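# Load circuit board into tester, close lid, return gripper

## Task

Pick up the circuit board from its tray and set it flat inside the tester with its components facing up, so that both tester pins pass through the board's holes and the white connector faces the lone black post (the reverse orientation counts as failure). Next, shut the tester lid until it latches. Any gripper fetched from the tool stand must be hung back in an empty slot at the end. Finally open or release and move the arm away. A tool locked on the arm is treated as part of the arm.

## Robot and tools

ROBOT. One arm ending in a tool changer, with no tool at the start. Two grippers, grip50 and grip85, hang in a tool stand. Use either one. Cameras: cam_high (504x504) and cam_wrist (616x616, fisheye).

FRAME. Scene frame: origin on the table top straight below the arm base, +z up, +y to the left when facing +x. Distances are in metres and orientations are quaternions ordered w, x, y, z. end_effector_position is always the centre of the changer's flat face, and that face's z axis points away from the arm. Tool points are given in mm along the face axes: grip50 grips at (0, -25, 180), and grip85 at (0, 0, 173) when closed, 13 mm closer when fully open. Both grippers close along face x.

execute_actions(actions). actions is a list of actions, and each action is a list of up to 15 rows. Each row lasts one control step (1/30 s). If an action has fewer than 15 rows, its last row repeats. A row has 14 numbers: x, y, z, qw, qx, qy, qz, lock, grip50_position, grip50_force_limit, grip50_speed, grip85_position, grip85_force_limit, grip85_speed. The first seven form an absolute pose for the changer face in the scene frame. The last seven are scaled to [-1, 1]. On each step the commanded pose is clipped to within 100 mm and 16 degrees of the measured pose, so a far target takes several actions. An action is rejected if its target lies over 0.6 m from the face's position along any face axis. If the first action fails that check, or any action is malformed, the whole call does nothing. To hold an orientation, repeat your own quaternion in every row rather than copying the reported one. An empty list only returns state and images.

move(target, speed, stop_force, blocking). target is one 14-number row in the same layout: an absolute pose plus tool numbers. The face follows a straight path lasting 0.5 to 10 s. speed is in m/s, from 0.002 to 0.5, default 0.25, and turning is capped at twice that in rad/s. stop_force is optional, in N from 13 to 80. It ends the path when the wrist sensor feels that much extra resistance along the line to the target, and it is only reliable on very slow moves that do not rotate. Do not use it when backing away from a surface. blocking=false returns after 0.5 s and cannot be combined with stop_force. Poll with wait(0) or call stop before sending new commands. The 'move:' line reports the ending (done, contact, off_target, moving, held, fault) and limits such as paced or held.

wait(seconds): 0 to 10 s, holds the last command. stop(): brakes a running move. zoom_image(camera, region): camera is cam_high or cam_wrist, region [x0, y0, x1, y1] in image pixels from the top-left, at most 504x504. finished_scene(scene): pass the current scene's number once everything is done. This is final.

TOOL CHANGER. lock: a positive value locks, a negative value unlocks, 0 keeps the previous command. Each takes about 1 s. To pick up a tool, seat the face on its plate within about 1 mm of centre and 1 degree of tilt, with face -y pointing toward the open side of the fork. When plate_near reads 1, send lock +1 and wait for locked = 1. The tool then starts up: its readings show n/a, and a gripper closes and reopens by itself, so nothing should be between its fingers. Removing a tool: lift 10 to 30 mm (about 20), slide at least 110 mm out along face -y, then lift further. Returning it is the reverse. Once in_stand = 1, stay still, send lock -1 and wait for unlocked = 1. Outside the stand, unlocking is refused (unlock_refused = 1). Slots are 180 mm apart, and the fork arms sit 40 to 70 mm either side along face x, 45 mm toward the open side, with tops 18 mm below a hung plate's face. The changer is 63 mm wide. Its contact block extends 46 mm on the -y side, and the lock motor 58 mm on the +y side.

GRIPPERS. Position +1 is fully open (50 mm or 85 mm). The grip50 pads meet near -0.65 and the grip85 pads near -0.8. Send -1 to close onto an object, keep it there, and check that object_status = 2 (0 moving, 1 stopped while opening, 2 stopped while closing, 3 reached target or pads met, which can also happen on thin parts). force_limit runs from -1 (about 20 N) to +1 (185 N for grip50, 235 N for grip85). speed runs from -1 (about 20 mm/s) to +1 (150 mm/s). Changes smaller than 0.01 may be ignored, and a new force or speed only applies together with a new position. Measured counts: grip50 opening is about (250 - counts) x 0.202 mm. For grip85, 78 counts is 60 mm, 130 is 40 mm, 180 is 20 mm, and 230 means the pads have met.

RESULTS. The state gives face pose and velocities, joint positions and torques, wrist force and torque (N, in face axes, noisy with up to about 5.5 N offset, saturating near 100 N), tool_id, plate_near, locked, unlocked, in_stand, the gripper readings, and 'Hand target'. Action calls also list per-step positions, with HELD marking steps that were held back. 'pose unreachable' means the clearance check altered the command.

AVOID. Any outside force of 150 N, or joint torque at its load limit (wrist joints 50.2 N m, elbow 139, others 306), triggers a 10 s fault stop. The arm is stiff, so approach contacts slowly and aim only slightly past them. Watch for MOTOR HOT warnings, since overheating brakes the arm. Do not drop the board, slam the lid, or knock anything off the table. Loose objects may occasionally be nudged by outside pushes.

Each tool is called as name(argument=value, ...), one argument or row to a line, values as JSON.

## Session

execute_actions(
  actions=[],
)

Scene clock: 0.00 s.
end_effector_position=(+0.7796, -0.2297, +0.2745) locked=0 unlocked=1 plate_near=0 in_stand=0 unlock_refused=0 tool_id=none grip50_position_measured=n/a grip50_object_status=n/a grip85_position_measured=n/a grip85_object_status=n/a end_effector_quat_wxyz=(+0.013, +0.583, +0.711, +0.392) end_effector_velocity=(+0.000, +0.000, +0.000) end_effector_angular_velocity=(-0.001, -0.001, +0.001)
Joint positions: [-0.687 -1.244  1.965 -2.339 -0.766 -0.853]
Joint velocities: [ 0.     0.    -0.     0.     0.    -0.002]
Joint torques (N m, as the arm reports them, + toward a larger angle): no reading
Motor temperatures (°C, as the motors report them): [28 25 28 33 35 28]
Wrist force (N, on the end effector, along its own x y z axes, offset not removed): no reading
Wrist torque (N m, same axes, about the end effector's origin, offset not removed): no reading
Hand target: +0.780, -0.230, +0.274; +0.013, +0.583, +0.711, +0.392

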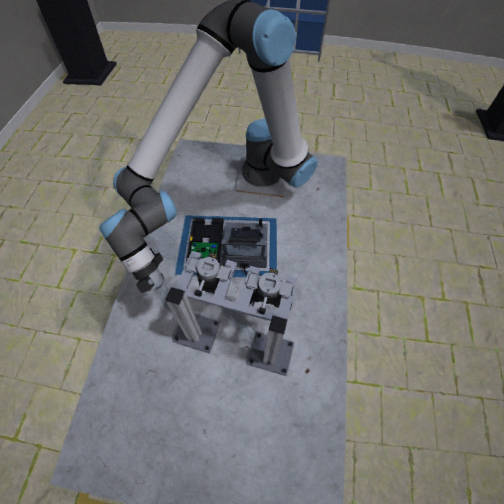

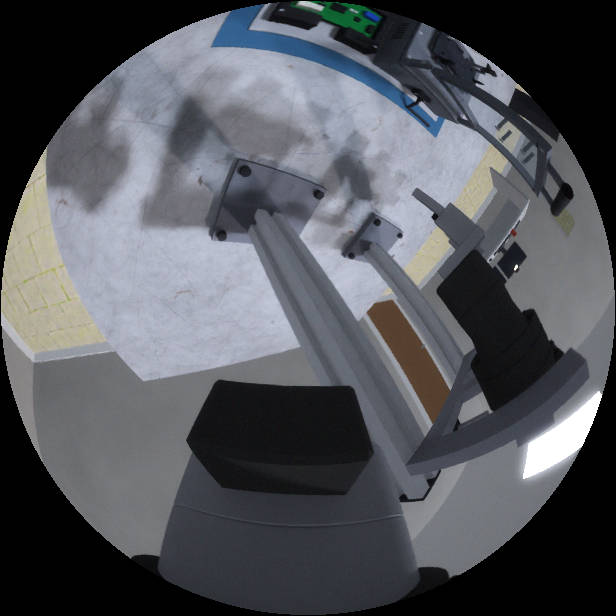

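zoom_image(
  camera="cam_high",
  region=[150, 200, 320, 370],
)

zoom_image(
  camera="cam_wrist",
  region=[200, 0, 600, 300],
)

Region (150, 200, 320, 370) of cam_high's 504x504 image, scaled by 2.965, with more detail than that image has.

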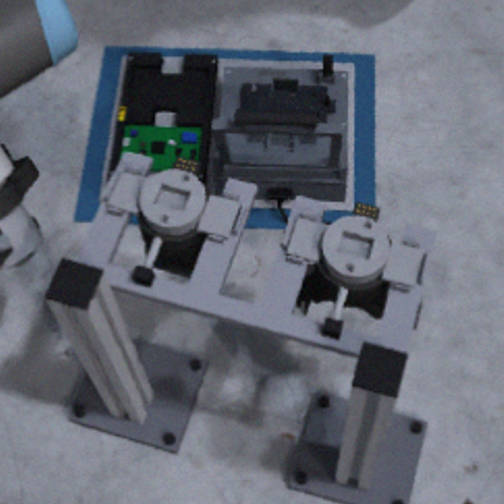

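Region (200, 0, 600, 300) of cam_wrist's 616x616 image, scaled by 1.260, with more detail than that image has; it fills the top 378 rows of this view, and the rest is white.

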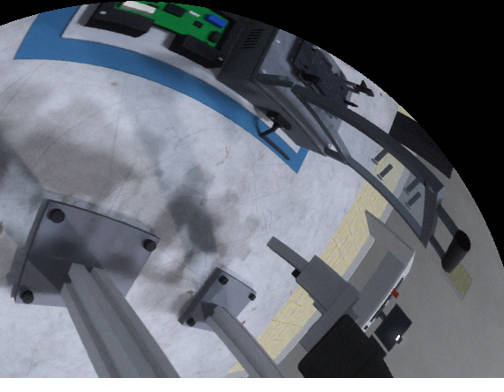

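move(
  target=[0.75,-0.2,0.6,0,0.809,0.588,0,0,1,0,0,1,0,0],
  speed=0.3,
)

Scene clock: 16.50 s.
end_effector_position=(+0.7500, -0.2002, +0.5996) locked=0 unlocked=1 plate_near=0 in_stand=0 unlock_refused=0 tool_id=none grip50_position_measured=n/a grip50_object_status=n/a grip85_position_measured=n/a grip85_object_status=n/a end_effector_quat_wxyz=(+0.000, +0.809, +0.588, +0.000) end_effector_velocity=(-0.000, -0.001, +0.003) end_effector_angular_velocity=(-0.004, +0.009, -0.008)
Joint positions: [-0.497 -1.464  1.496 -1.603 -1.571 -0.173]
Joint velocities: [ 0.     0.002 -0.009  0.014 -0.008  0.009]
Joint torques (N m, as the arm reports them, + toward a larger angle): [ 11.42 -59.06 -56.89  -1.59  -2.52   3.02]
Motor temperatures (°C, as the motors report them): [28 25 28 33 35 28]
Wrist force (N, on the end effector, along its own x y z axes, offset not removed): [-1.8 -2.1 -4.0]
Wrist torque (N m, same axes, about the end effector's origin, offset not removed): [-0.25 -0.12 -0.15]
Hand target: +0.750, -0.200, +0.600; +0.000, +0.809, +0.588, -0.000
Off the commanded pose: 0.000 m, 0 deg.
move: done

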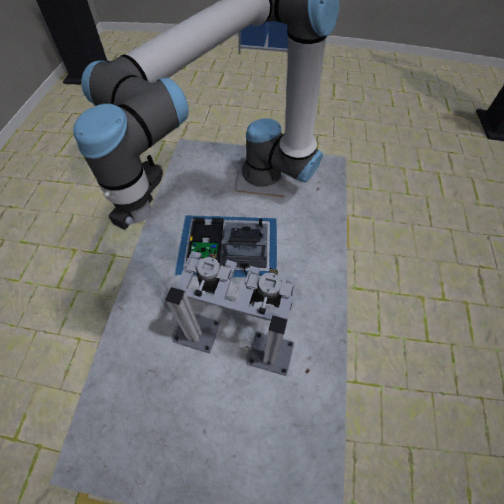

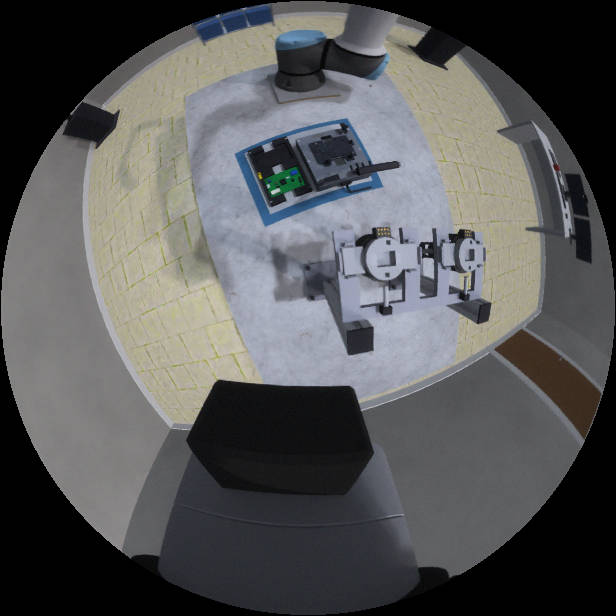

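move(
  target=[0.55,-0.1,0.45,0,0.7071,0.7071,0,0,1,0,0,1,0,0],
  speed=0.3,
)

zoom_image(
  camera="cam_wrist",
  region=[200, 130, 440, 370],
)

Scene clock: 26.47 s.
end_effector_position=(+0.5503, -0.1000, +0.4500) locked=0 unlocked=1 plate_near=0 in_stand=0 unlock_refused=0 tool_id=none grip50_position_measured=n/a grip50_object_status=n/a grip85_position_measured=n/a grip85_object_status=n/a end_effector_quat_wxyz=(-0.000, +0.707, +0.707, -0.000) end_effector_velocity=(-0.003, +0.000, -0.001) end_effector_angular_velocity=(-0.000, -0.001, +0.003)
Joint positions: [-0.506 -1.799  2.073 -1.846 -1.572 -0.495]
Joint velocities: [-0.002 -0.005  0.006 -0.002  0.    -0.004]
Joint torques (N m, as the arm reports them, + toward a larger angle): [ -9.11 -50.55 -41.06  -8.96   1.42  -3.54]
Motor temperatures (°C, as the motors report them): [28 25 28 33 35 28]
Wrist force (N, on the end effector, along its own x y z axes, offset not removed): [0.5 -2.4 -1.3]
Wrist torque (N m, same axes, about the end effector's origin, offset not removed): [-0.09 -0.36 -0.11]
Hand target: +0.550, -0.100, +0.450; -0.000, +0.707, +0.707, +0.000
Off the commanded pose: 0.000 m, 0 deg.
move: done

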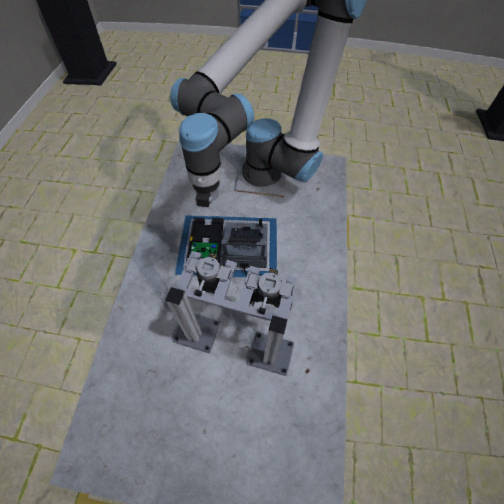

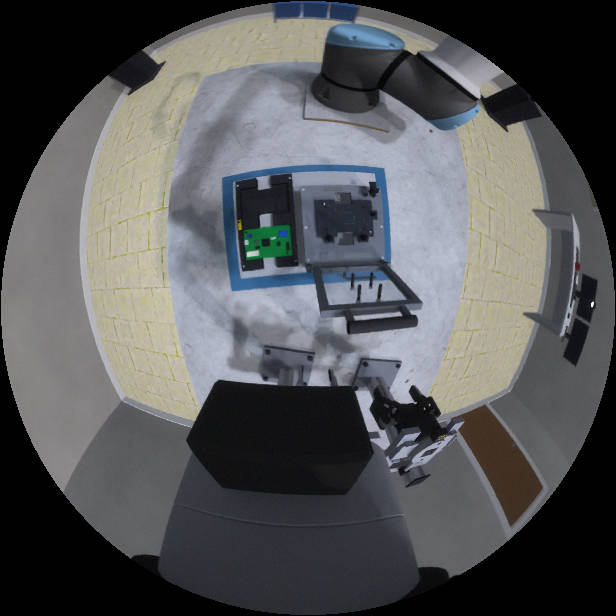

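Region (200, 130, 440, 370) of cam_wrist's 616x616 image, scaled by 2.100, with more detail than that image has.

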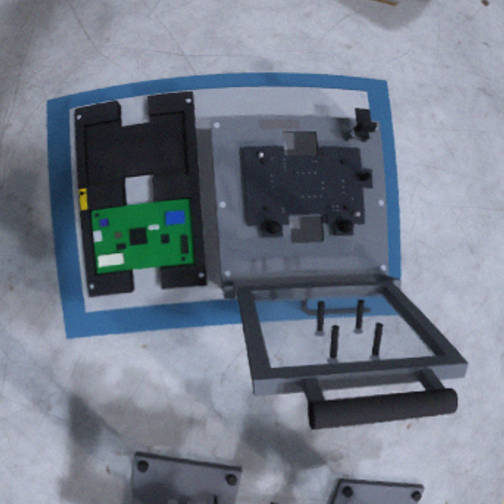

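move(
  target=[0.779,0.099,0.46,0,0.7604,0.6494,0,0,1,0,0,1,0,0],
  speed=0.3,
)

zoom_image(
  camera="cam_wrist",
  region=[150, 200, 450, 400],
)

Scene clock: 58.53 s.
end_effector_position=(+0.7788, +0.0984, +0.4602) locked=0 unlocked=1 plate_near=0 in_stand=0 unlock_refused=0 tool_id=none grip50_position_measured=n/a grip50_object_status=n/a grip85_position_measured=n/a grip85_object_status=n/a end_effector_quat_wxyz=(+0.000, +0.760, +0.649, -0.000) end_effector_velocity=(+0.002, +0.001, +0.000) end_effector_angular_velocity=(-0.000, -0.000, -0.001)
Joint positions: [-0.108 -1.415  1.687 -1.843 -1.572  0.06 ]
Joint velocities: [ 0.002  0.004 -0.005  0.001 -0.     0.003]
Joint torques (N m, as the arm reports them, + toward a larger angle): [ 14.35 -55.94 -59.17  -1.61  -2.28   4.  ]
Motor temperatures (°C, as the motors report them): [28 25 28 33 35 28]
Wrist force (N, on the end effector, along its own x y z axes, offset not removed): [-1.7 -1.5 -1.7]
Wrist torque (N m, same axes, about the end effector's origin, offset not removed): [0.03 -0.13 0.02]
Hand target: +0.779, +0.099, +0.460; +0.000, +0.760, +0.649, -0.000
Off the commanded pose: 0.001 m, 0 deg.
move: done

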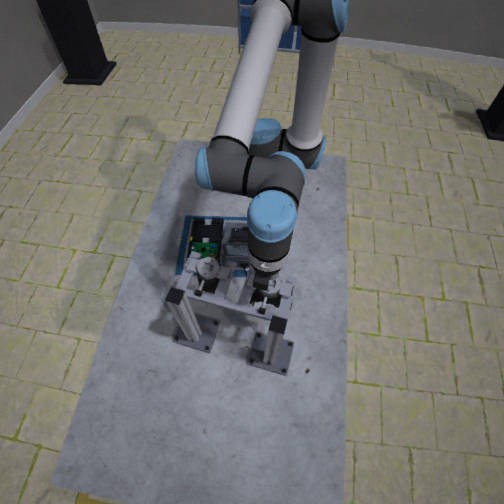

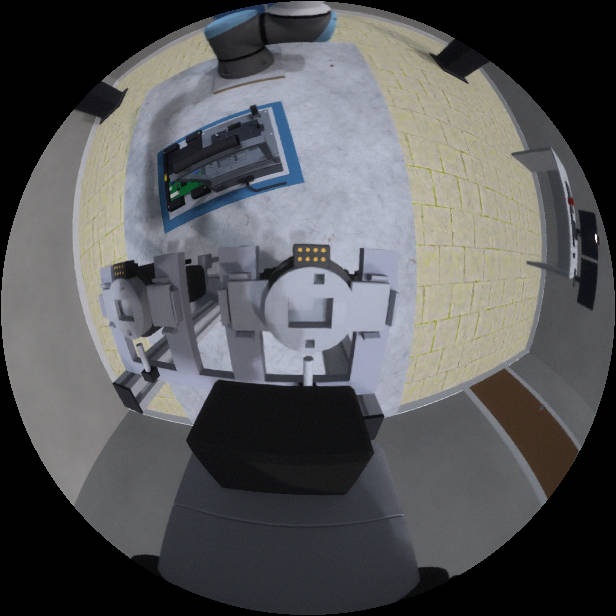

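Region (150, 200, 450, 400) of cam_wrist's 616x616 image, scaled by 1.680, with more detail than that image has.

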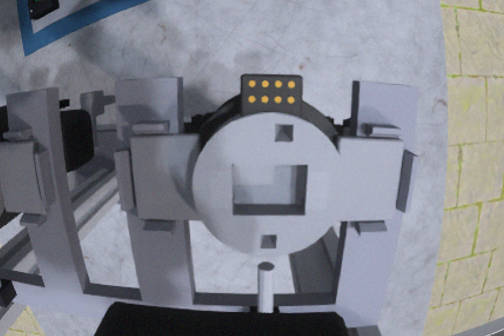

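move(
  target=[0.780,0.104,0.40,0,0.7632,0.6461,0,0,1,0,0,1,0,0],
  speed=0.1,
)

zoom_image(
  camera="cam_wrist",
  region=[150, 200, 450, 500],
)

Scene clock: 67.17 s.
end_effector_position=(+0.7800, +0.1040, +0.4003) locked=0 unlocked=1 plate_near=0 in_stand=0 unlock_refused=0 tool_id=none grip50_position_measured=n/a grip50_object_status=n/a grip85_position_measured=n/a grip85_object_status=n/a end_effector_quat_wxyz=(+0.000, +0.763, +0.646, -0.000) end_effector_velocity=(-0.000, +0.000, -0.002) end_effector_angular_velocity=(-0.000, -0.001, +0.001)
Joint positions: [-0.1   -1.38   1.756 -1.946 -1.572  0.076]
Joint velocities: [ 0.     0.001  0.003 -0.005  0.    -0.   ]
Joint torques (N m, as the arm reports them, + toward a larger angle): [ 11.27 -52.51 -41.3   -9.     1.59   3.82]
Motor temperatures (°C, as the motors report them): [28 25 29 33 35 28]
Wrist force (N, on the end effector, along its own x y z axes, offset not removed): [-1.9 0.4 -1.7]
Wrist torque (N m, same axes, about the end effector's origin, offset not removed): [0.16 -0.20 -0.19]
Hand target: +0.780, +0.104, +0.400; +0.000, +0.763, +0.646, -0.000
Off the commanded pose: 0.000 m, 0 deg.
move: done

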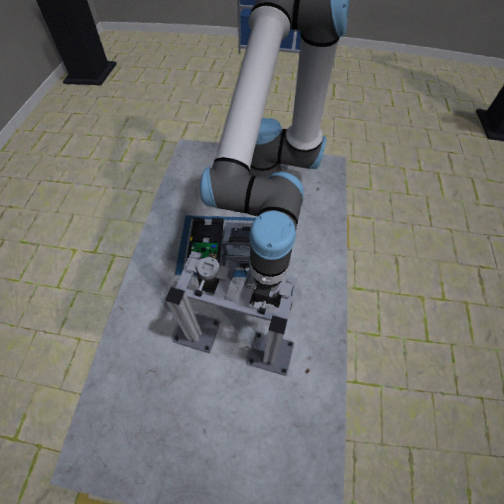

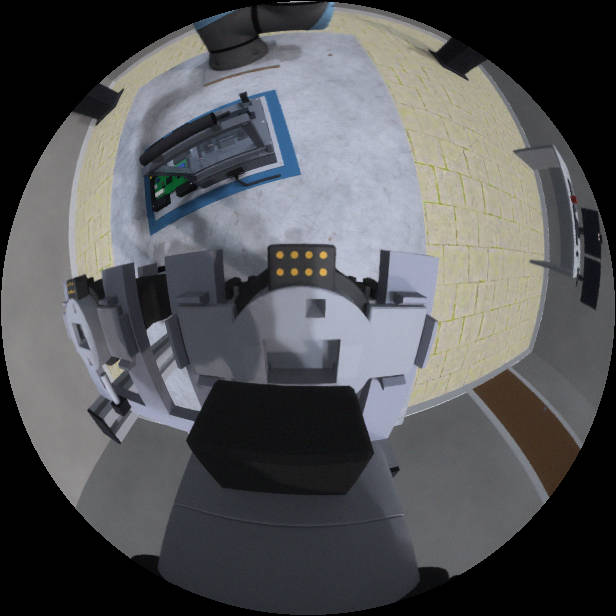

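Region (150, 200, 450, 500) of cam_wrist's 616x616 image, scaled by 1.680, with more detail than that image has.

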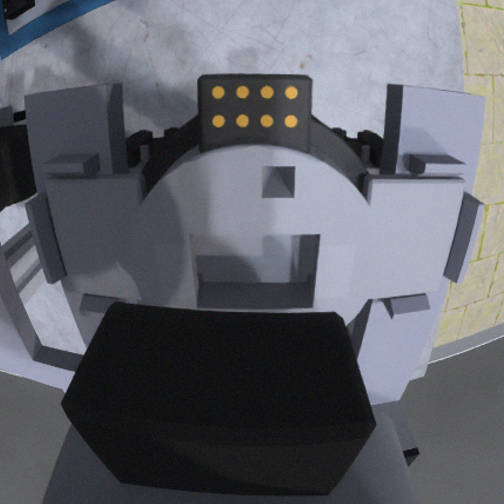

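move(
  target=[0.780,0.104,0.46,0,0.0828,0.9966,0,0,1,0,0,1,0,0],
  speed=0.5,
)

zoom_image(
  camera="cam_wrist",
  region=[200, 200, 400, 400],
)

Scene clock: 83.83 s.
end_effector_position=(+0.7800, +0.1040, +0.4599) locked=0 unlocked=1 plate_near=0 in_stand=0 unlock_refused=0 tool_id=none grip50_position_measured=n/a grip50_object_status=n/a grip85_position_measured=n/a grip85_object_status=n/a end_effector_quat_wxyz=(+0.000, +0.084, +0.997, -0.000) end_effector_velocity=(+0.000, -0.001, +0.001) end_effector_angular_velocity=(+0.001, +0.000, +0.012)
Joint positions: [-0.1   -1.412  1.683 -1.842 -1.572 -1.493]
Joint velocities: [-0.001 -0.    -0.001  0.001  0.001 -0.014]
Joint torques (N m, as the arm reports them, + toward a larger angle): [-11.6  -91.91 -57.55  -1.33   1.56  -3.26]
Motor temperatures (°C, as the motors report them): [28 25 29 33 35 28]
Wrist force (N, on the end effector, along its own x y z axes, offset not removed): [-1.9 -3.0 -0.2]
Wrist torque (N m, same axes, about the end effector's origin, offset not removed): [-0.21 -0.21 -0.17]
Hand target: +0.780, +0.104, +0.460; +0.000, +0.083, +0.997, -0.000
Off the commanded pose: 0.000 m, 0 deg.
move: done

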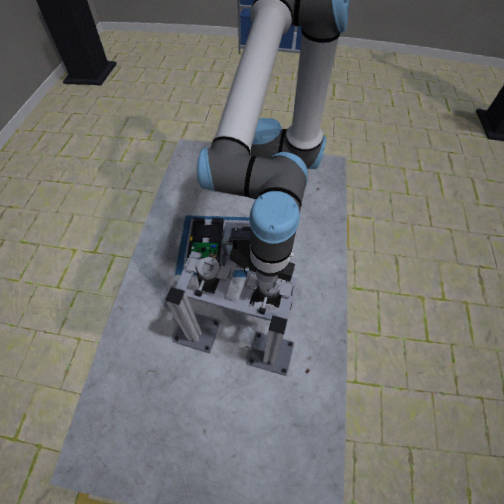

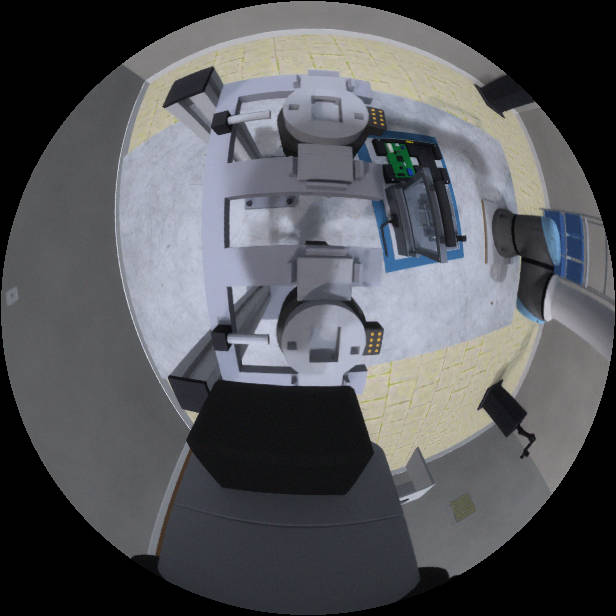

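Region (200, 200, 400, 400) of cam_wrist's 616x616 image, scaled by 2.520, with more detail than that image has.

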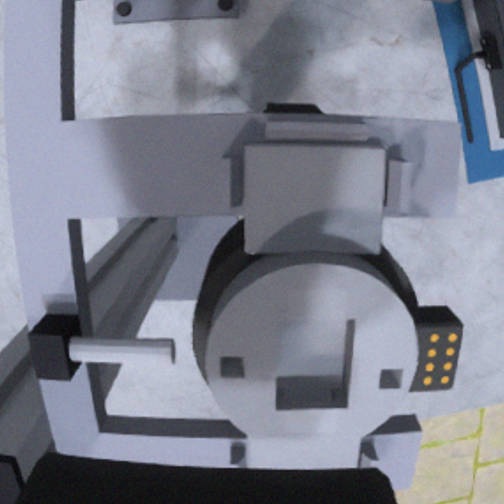

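move(
  target=[0.7597,0.1129,0.40,0,0.7632,0.6461,0,0,1,0,0,1,0,0],
  speed=0.5,
)

zoom_image(
  camera="cam_wrist",
  region=[150, 200, 450, 500],
)

Scene clock: 97.07 s.
end_effector_position=(+0.7597, +0.1129, +0.4001) locked=0 unlocked=1 plate_near=0 in_stand=0 unlock_refused=0 tool_id=none grip50_position_measured=n/a grip50_object_status=n/a grip85_position_measured=n/a grip85_object_status=n/a end_effector_quat_wxyz=(-0.000, +0.763, +0.647, +0.000) end_effector_velocity=(-0.000, +0.001, -0.000) end_effector_angular_velocity=(-0.001, -0.001, -0.011)
Joint positions: [-0.091 -1.41   1.792 -1.953 -1.572  0.084]
Joint velocities: [ 0.001 -0.     0.001 -0.001 -0.001  0.012]
Joint torques (N m, as the arm reports them, + toward a larger angle): [  9.94 -52.04 -38.66  -9.43  -2.32   3.39]
Motor temperatures (°C, as the motors report them): [28 25 29 33 35 28]
Wrist force (N, on the end effector, along its own x y z axes, offset not removed): [-1.9 -0.8 -0.8]
Wrist torque (N m, same axes, about the end effector's origin, offset not removed): [-0.10 -0.09 -0.10]
Hand target: +0.760, +0.113, +0.400; +0.000, +0.763, +0.646, -0.000
Off the commanded pose: 0.000 m, 0 deg.
move: done

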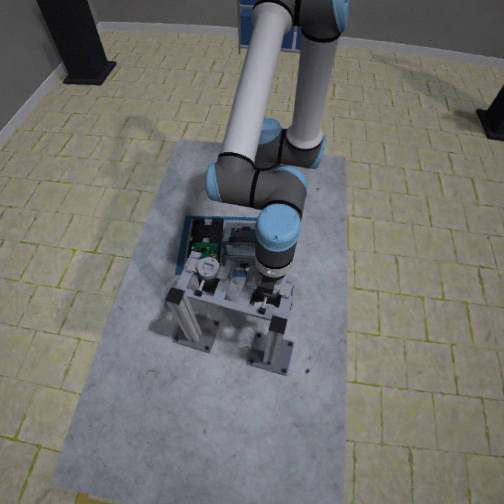

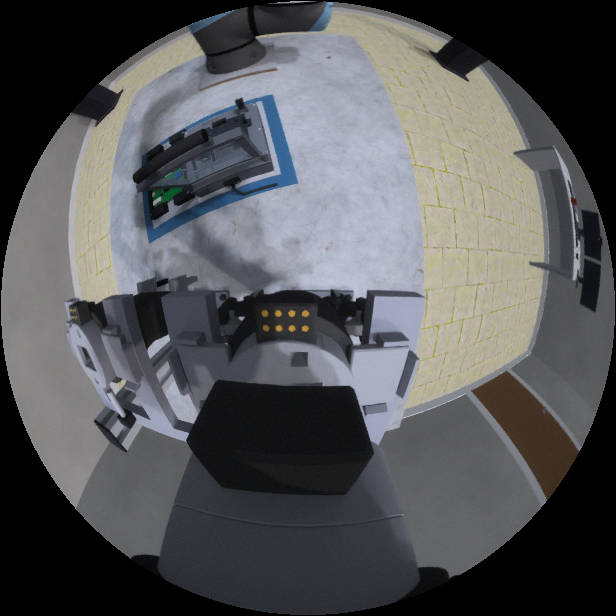

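Region (150, 200, 450, 500) of cam_wrist's 616x616 image, scaled by 1.680, with more detail than that image has.

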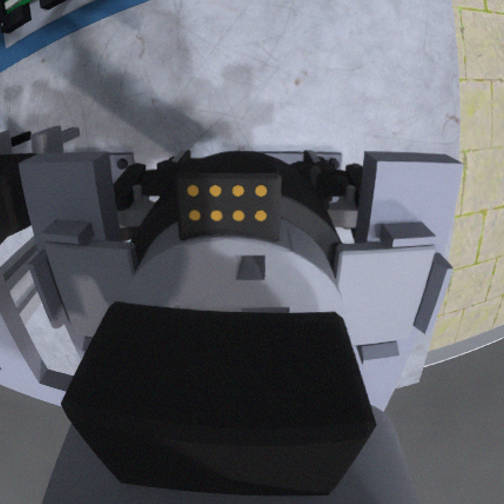

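move(
  target=[0.7592,0.1099,0.372,0,0.7632,0.6461,0,0,1,0,0,1,0,0],
  speed=0.05,
  stop_force=15,
)

zoom_image(
  camera="cam_wrist",
  region=[150, 250, 450, 500],
)

Scene clock: 104.17 s.
end_effector_position=(+0.7592, +0.1099, +0.3724) locked=0 unlocked=1 plate_near=0 in_stand=0 unlock_refused=0 tool_id=none grip50_position_measured=n/a grip50_object_status=n/a grip85_position_measured=n/a grip85_object_status=n/a end_effector_quat_wxyz=(-0.000, +0.763, +0.646, -0.000) end_effector_velocity=(+0.000, -0.001, -0.003) end_effector_angular_velocity=(+0.000, +0.000, -0.002)
Joint positions: [-0.095 -1.393  1.825 -2.002 -1.572  0.081]
Joint velocities: [-0.001  0.002  0.004 -0.006 -0.     0.001]
Joint torques (N m, as the arm reports them, + toward a larger angle): [-10.76 -49.34 -38.48  -9.25  -1.62  -2.84]
Motor temperatures (°C, as the motors report them): [28 25 29 33 35 28]
Wrist force (N, on the end effector, along its own x y z axes, offset not removed): [-2.6 -2.4 0.1]
Wrist torque (N m, same axes, about the end effector's origin, offset not removed): [-0.14 -0.09 -0.10]
Hand target: +0.759, +0.110, +0.372; -0.000, +0.763, +0.646, -0.000
Off the commanded pose: 0.000 m, 0 deg.
move: done

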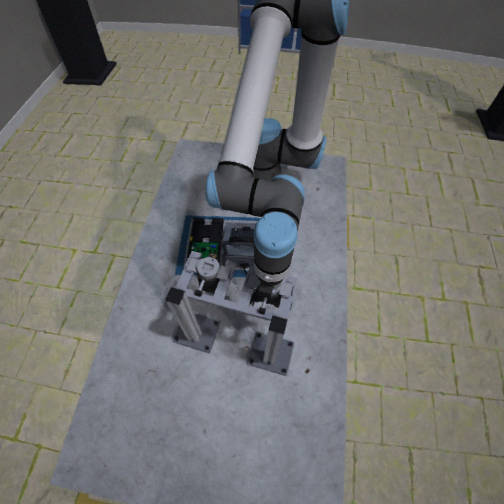

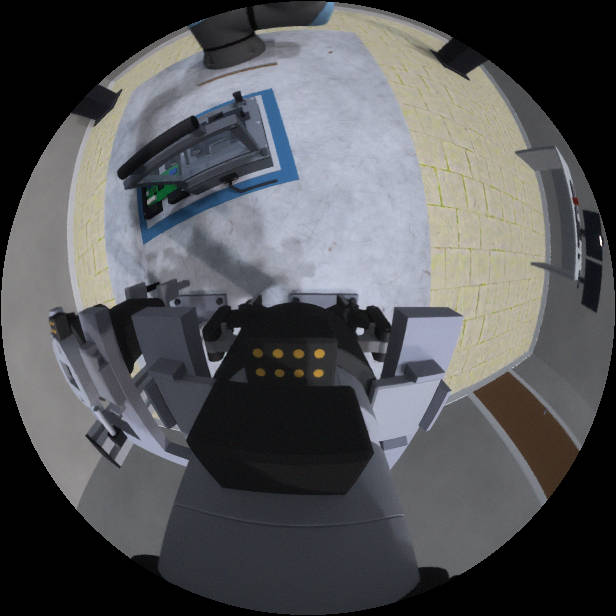

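Region (150, 250, 450, 500) of cam_wrist's 616x616 image, scaled by 1.680, with more detail than that image has.

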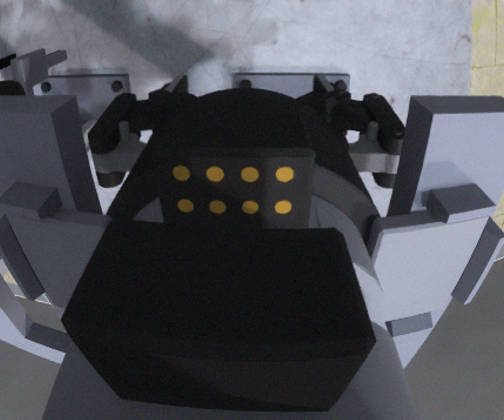

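move(
  target=[0.7592,0.1099,0.350,0,0.7632,0.6461,0,0,1,0,0,1,0,0],
  speed=0.008,
  stop_force=20,
)

Scene clock: 110.63 s.
end_effector_position=(+0.7592, +0.1099, +0.3615) locked=0 unlocked=1 plate_near=0 in_stand=1 unlock_refused=0 tool_id=none grip50_position_measured=n/a grip50_object_status=n/a grip85_position_measured=n/a grip85_object_status=n/a end_effector_quat_wxyz=(-0.000, +0.763, +0.646, +0.000) end_effector_velocity=(-0.000, +0.001, +0.001) end_effector_angular_velocity=(+0.000, +0.004, +0.000)
Joint positions: [-0.095 -1.385  1.836 -2.022 -1.572  0.081]
Joint velocities: [ 0.002 -0.    -0.002  0.006 -0.     0.002]
Joint torques (N m, as the arm reports them, + toward a larger angle): [-13.82 -66.35 -34.24   3.01  -4.32  -0.37]
Motor temperatures (°C, as the motors report them): [28 25 29 33 35 28]
Wrist force (N, on the end effector, along its own x y z axes, offset not removed): [28.6 0.3 -32.3]
Wrist torque (N m, same axes, about the end effector's origin, offset not removed): [-0.81 -0.09 -1.59]
Hand target: +0.759, +0.110, +0.362; +0.000, +0.763, +0.646, +0.000
Off the commanded pose: 0.011 m, 0 deg.
move: contact

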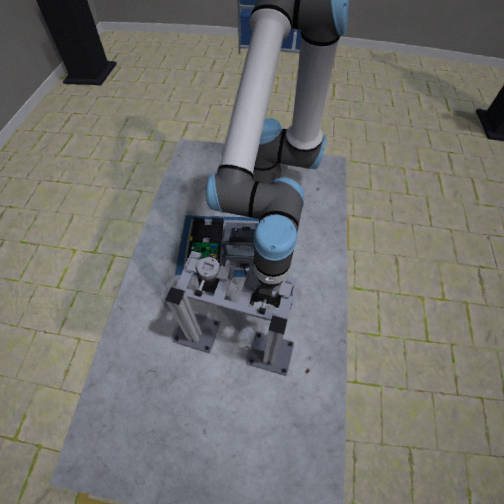

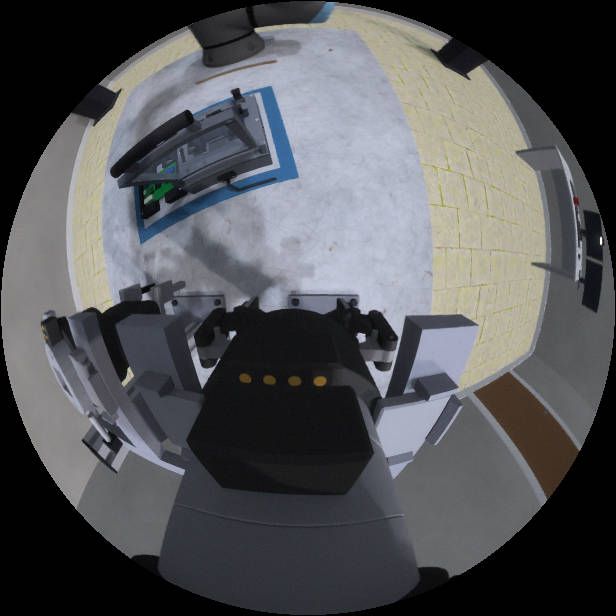

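move(
  target=[0.7593,0.1106,0.368,0,0.7547,0.6561,0,0,1,0,0,1,0,0],
  speed=0.03,
)

move(
  target=[0.7593,0.1106,0.350,0,0.7547,0.6561,0,0,1,0,0,1,0,0],
  speed=0.006,
  stop_force=20,
)

Scene clock: 124.17 s.
end_effector_position=(+0.7593, +0.1105, +0.3677) locked=0 unlocked=1 plate_near=0 in_stand=0 unlock_refused=0 tool_id=none grip50_position_measured=n/a grip50_object_status=n/a grip85_position_measured=n/a grip85_object_status=n/a end_effector_quat_wxyz=(+0.000, +0.755, +0.655, -0.000) end_effector_velocity=(+0.000, +0.001, +0.003) end_effector_angular_velocity=(+0.001, +0.001, +0.013)
Joint positions: [-0.094 -1.39   1.829 -2.011 -1.572  0.057]
Joint velocities: [ 0.001 -0.001 -0.003  0.006  0.001 -0.012]
Joint torques (N m, as the arm reports them, + toward a larger angle): [ 11.35 -83.75 -55.07  -1.17   1.74  -3.18]
Motor temperatures (°C, as the motors report them): [28 25 29 33 35 28]
Wrist force (N, on the end effector, along its own x y z axes, offset not removed): [0.7 -0.1 -2.2]
Wrist torque (N m, same axes, about the end effector's origin, offset not removed): [0.07 -0.29 -0.08]
Hand target: +0.759, +0.111, +0.368; +0.000, +0.755, +0.656, +0.000
Off the commanded pose: 0.000 m, 0 deg.
move: done

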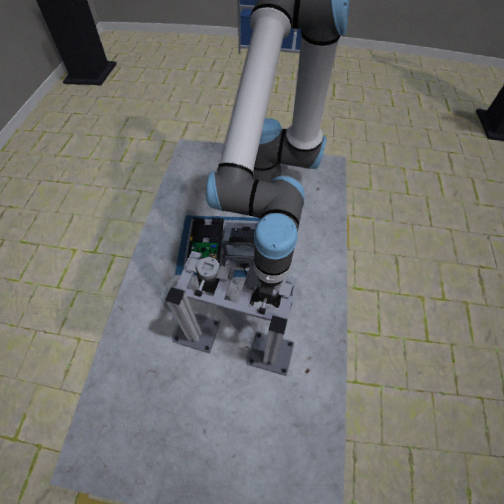

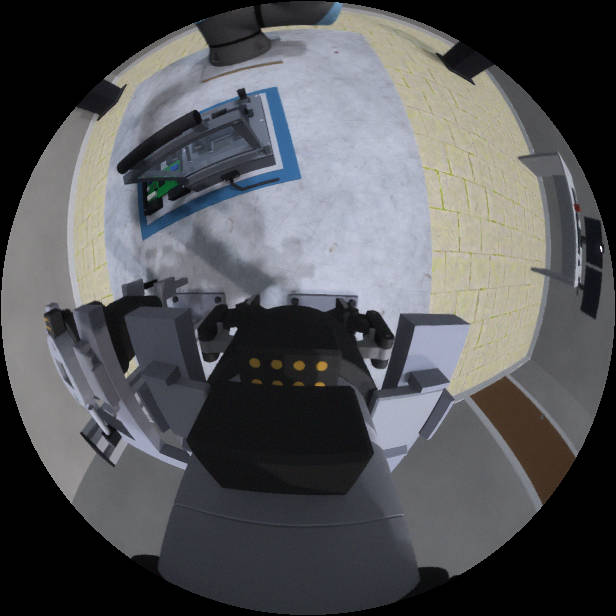

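Scene clock: 125.80 s.
end_effector_position=(+0.7594, +0.1105, +0.3602) locked=0 unlocked=1 plate_near=1 in_stand=1 unlock_refused=0 tool_id=none grip50_position_measured=n/a grip50_object_status=n/a grip85_position_measured=n/a grip85_object_status=n/a end_effector_quat_wxyz=(+0.000, +0.755, +0.656, +0.000) end_effector_velocity=(-0.000, -0.000, +0.001) end_effector_angular_velocity=(+0.000, +0.004, -0.001)
Joint positions: [-0.094 -1.384  1.837 -2.024 -1.572  0.057]
Joint velocities: [-0.    -0.    -0.002  0.006  0.     0.   ]
Joint torques (N m, as the arm reports them, + toward a larger angle): [  9.08 -55.53 -26.4    1.96   1.22  -2.27]
Motor temperatures (°C, as the motors report them): [28 25 29 33 35 28]
Wrist force (N, on the end effector, along its own x y z axes, offset not removed): [3.2 -4.4 -46.1]
Wrist torque (N m, same axes, about the end effector's origin, offset not removed): [0.78 -1.34 -0.17]
Hand target: +0.759, +0.111, +0.361; +0.000, +0.755, +0.656, +0.000
Off the commanded pose: 0.010 m, 0 deg.
move: contact

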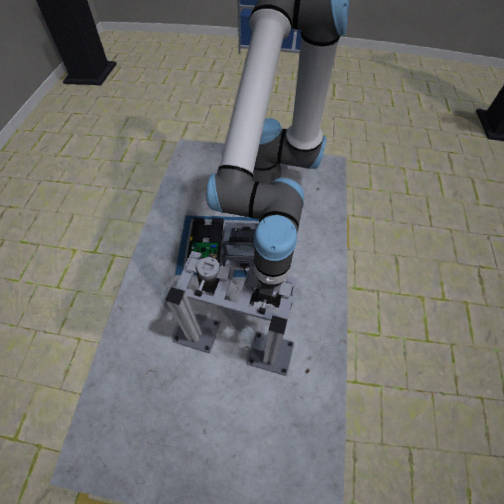

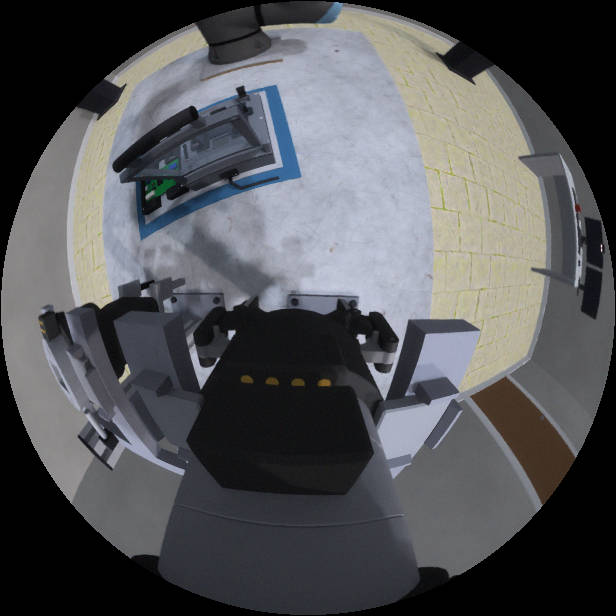

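execute_actions(
  actions=[
    [[0.7593,0.1105,0.3606,0,0.7547,0.6561,0,1,1,0,0,1,-0.6,0]],
    [[0.7593,0.1105,0.3606,0,0.7547,0.6561,0,1,1,0,0,1,-0.6,0]],
    [[0.7593,0.1105,0.3606,0,0.7547,0.6561,0,1,1,0,0,1,-0.6,0]],
  ],
)

Scene clock: 130.77 s.
end_effector_position=(+0.7593, +0.1105, +0.3607) locked=1 unlocked=0 plate_near=1 in_stand=1 unlock_refused=0 tool_id=grip85 grip50_position_measured=n/a grip50_object_status=n/a grip85_position_measured=n/a grip85_object_status=n/a end_effector_quat_wxyz=(+0.000, +0.755, +0.656, +0.000) end_effector_velocity=(-0.000, +0.000, +0.000) end_effector_angular_velocity=(+0.000, +0.000, +0.000)
Joint positions: [-0.094 -1.384  1.837 -2.023 -1.572  0.056]
Joint velocities: [ 0.    -0.     0.     0.001  0.    -0.   ]
Joint torques (N m, as the arm reports them, + toward a larger angle): [-12.   -63.75 -33.84  -4.75   2.48  -3.06]
Motor temperatures (°C, as the motors report them): [28 25 29 33 35 28]
Wrist force (N, on the end effector, along its own x y z axes, offset not removed): [3.4 -3.3 -25.6]
Wrist torque (N m, same axes, about the end effector's origin, offset not removed): [-0.16 -1.77 -0.14]
Hand target: +0.759, +0.111, +0.361; -0.000, +0.755, +0.656, -0.000
Off the commanded pose: 0.000 m, 0 deg.
Step readings (end_effector_position; steps 1 to 15: 1st action; 16 to 30: 2nd action; 31 to 45: 3rd action):
0: (+0.7593, +0.1105, +0.3605)
1: (+0.7593, +0.1105, +0.3605)
2: (+0.7593, +0.1105, +0.3606)
4: (+0.7593, +0.1105, +0.3606)
8: (+0.7593, +0.1105, +0.3606)
15: (+0.7593, +0.1105, +0.3606)
16: (+0.7593, +0.1105, +0.3606)
17: (+0.7593, +0.1105, +0.3606)
19: (+0.7593, +0.1105, +0.3606)
23: (+0.7593, +0.1105, +0.3606)
30: (+0.7593, +0.1105, +0.3607)
31: (+0.7593, +0.1105, +0.3607)
32: (+0.7593, +0.1105, +0.3607)
34: (+0.7593, +0.1105, +0.3607)
38: (+0.7593, +0.1105, +0.3607)
45: end_effector_position above

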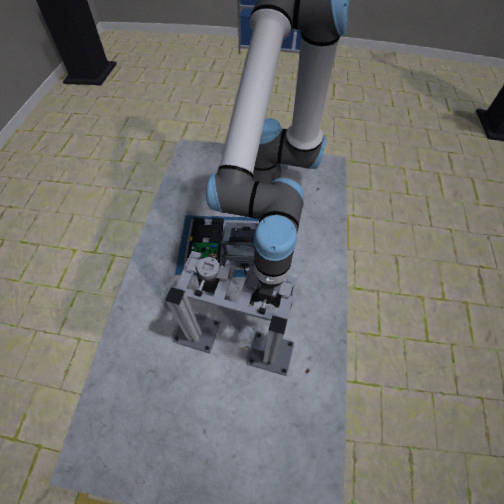

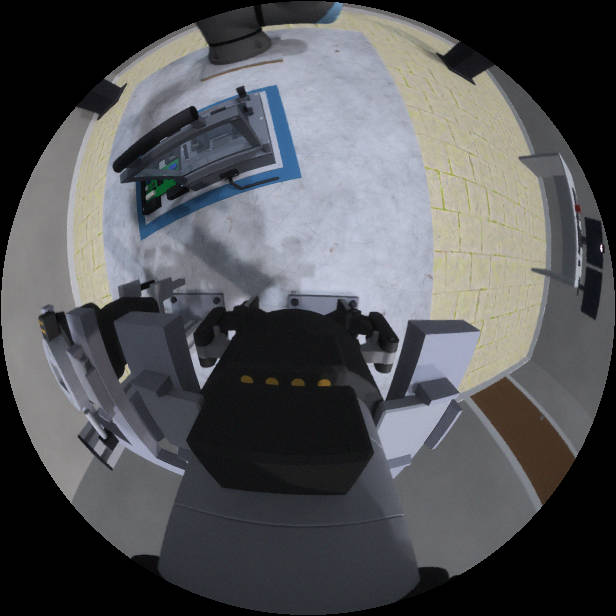

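move(
  target=[0.7593,0.1105,0.383,0,0.7547,0.6561,0,0,1,0,0,1,-0.6,0],
  speed=0.06,
)

move(
  target=[0.6464,0.1264,0.383,0,0.7547,0.6561,0,0,1,0,0,1,-0.6,0],
  speed=0.12,
)

move(
  target=[0.63,0.12,0.47,0,0.7547,0.6561,0,0,1,0,0,1,-0.6,0],
  speed=0.25,
)

Scene clock: 141.07 s.
end_effector_position=(+0.7593, +0.1105, +0.3827) locked=1 unlocked=0 plate_near=1 in_stand=0 unlock_refused=0 tool_id=grip85 grip50_position_measured=n/a grip50_object_status=n/a grip85_position_measured=3 grip85_object_status=3 end_effector_quat_wxyz=(-0.000, +0.755, +0.656, +0.000) end_effector_velocity=(+0.000, -0.000, +0.003) end_effector_angular_velocity=(-0.000, -0.001, +0.000)
Joint positions: [-0.094 -1.4    1.813 -1.984 -1.572  0.056]
Joint velocities: [-0.    -0.002 -0.003  0.004 -0.    -0.001]
Joint torques (N m, as the arm reports them, + toward a larger angle): [   2.63 -101.13  -63.01   -3.36   -2.48    2.15]
Motor temperatures (°C, as the motors report them): [28 25 29 33 35 28]
Wrist force (N, on the end effector, along its own x y z axes, offset not removed): [0.3 -0.7 -0.4]
Wrist torque (N m, same axes, about the end effector's origin, offset not removed): [-0.03 -0.22 -0.13]
Hand target: +0.759, +0.110, +0.383; +0.000, +0.755, +0.656, +0.000
Off the commanded pose: 0.000 m, 0 deg.
move: done

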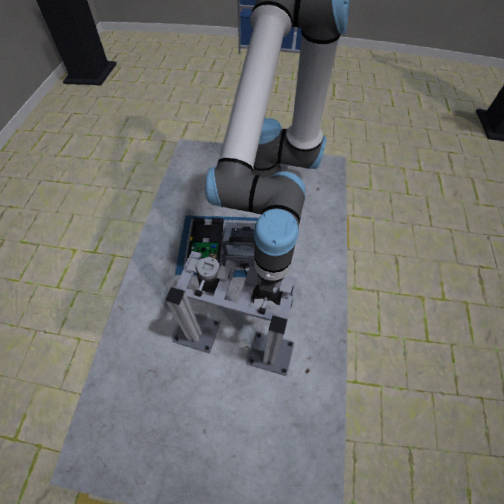

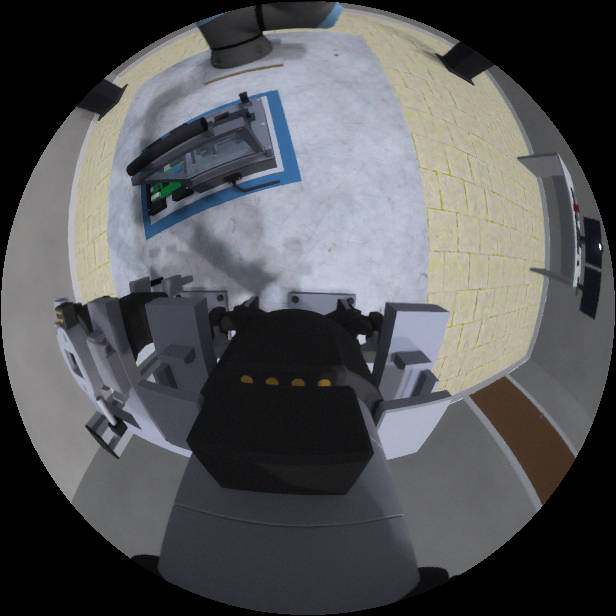

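Scene clock: 142.57 s.
end_effector_position=(+0.6467, +0.1264, +0.3829) locked=1 unlocked=0 plate_near=1 in_stand=0 unlock_refused=0 tool_id=grip85 grip50_position_measured=n/a grip50_object_status=n/a grip85_position_measured=3 grip85_object_status=3 end_effector_quat_wxyz=(+0.000, +0.755, +0.656, -0.000) end_effector_velocity=(-0.003, +0.002, +0.000) end_effector_angular_velocity=(-0.000, -0.001, +0.002)
Joint positions: [-0.084 -1.577  2.007 -2.    -1.572  0.066]
Joint velocities: [ 0.002 -0.004  0.004  0.    -0.     0.001]
Joint torques (N m, as the arm reports them, + toward a larger angle): [  8.48 -79.63 -43.77  -3.01  -1.46   3.97]
Motor temperatures (°C, as the motors report them): [28 25 29 33 35 28]
Wrist force (N, on the end effector, along its own x y z axes, offset not removed): [0.6 -0.3 -0.8]
Wrist torque (N m, same axes, about the end effector's origin, offset not removed): [-0.04 -0.30 -0.09]
Hand target: +0.646, +0.126, +0.383; +0.000, +0.755, +0.656, -0.000
Off the commanded pose: 0.000 m, 0 deg.
move: done

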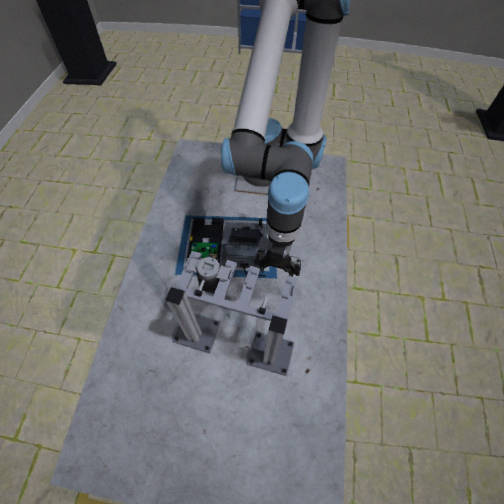

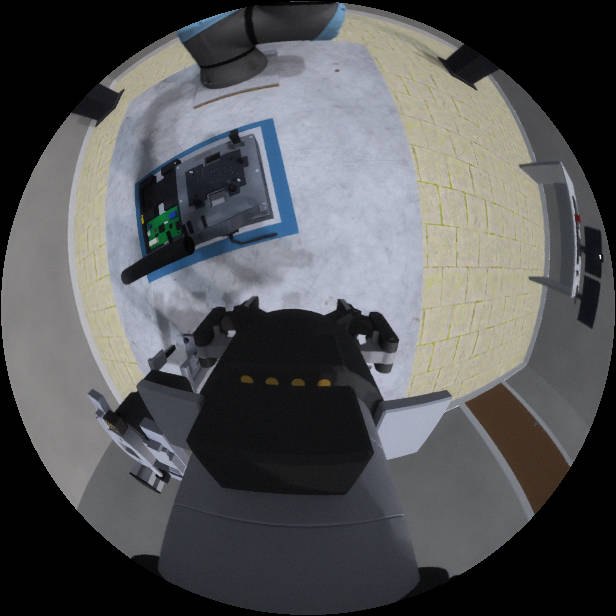

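Scene clock: 143.60 s.
end_effector_position=(+0.6301, +0.1200, +0.4697) locked=1 unlocked=0 plate_near=1 in_stand=0 unlock_refused=0 tool_id=grip85 grip50_position_measured=n/a grip50_object_status=n/a grip85_position_measured=3 grip85_object_status=3 end_effector_quat_wxyz=(+0.000, +0.755, +0.656, -0.000) end_effector_velocity=(-0.000, -0.001, +0.003) end_effector_angular_velocity=(+0.000, +0.000, +0.000)
Joint positions: [-0.096 -1.659  1.923 -1.835 -1.572  0.054]
Joint velocities: [-0.001 -0.002 -0.003  0.005  0.    -0.002]
Joint torques (N m, as the arm reports them, + toward a larger angle): [ -7.87 -72.77 -65.91  -3.13   0.68  -2.88]
Motor temperatures (°C, as the motors report them): [28 25 29 33 35 28]
Wrist force (N, on the end effector, along its own x y z axes, offset not removed): [-1.1 -3.8 -4.1]
Wrist torque (N m, same axes, about the end effector's origin, offset not removed): [-0.28 -0.21 -0.11]
Hand target: +0.630, +0.120, +0.470; -0.000, +0.755, +0.656, +0.000
Off the commanded pose: 0.000 m, 0 deg.
move: done

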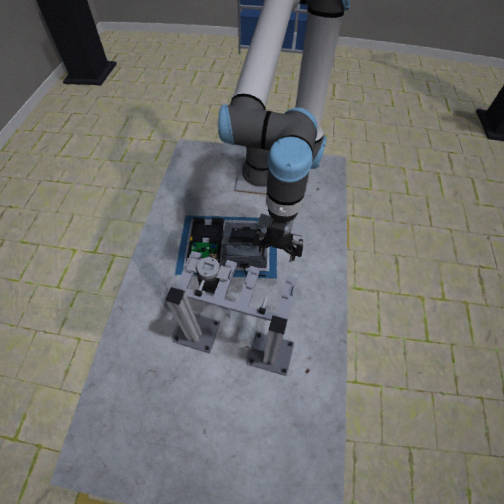

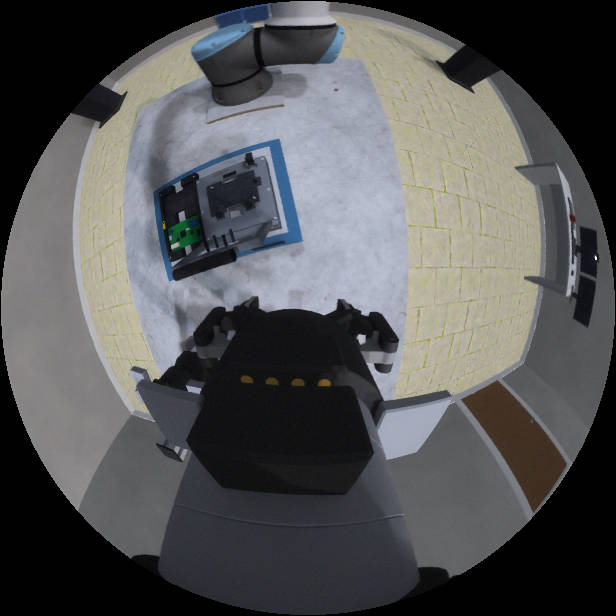

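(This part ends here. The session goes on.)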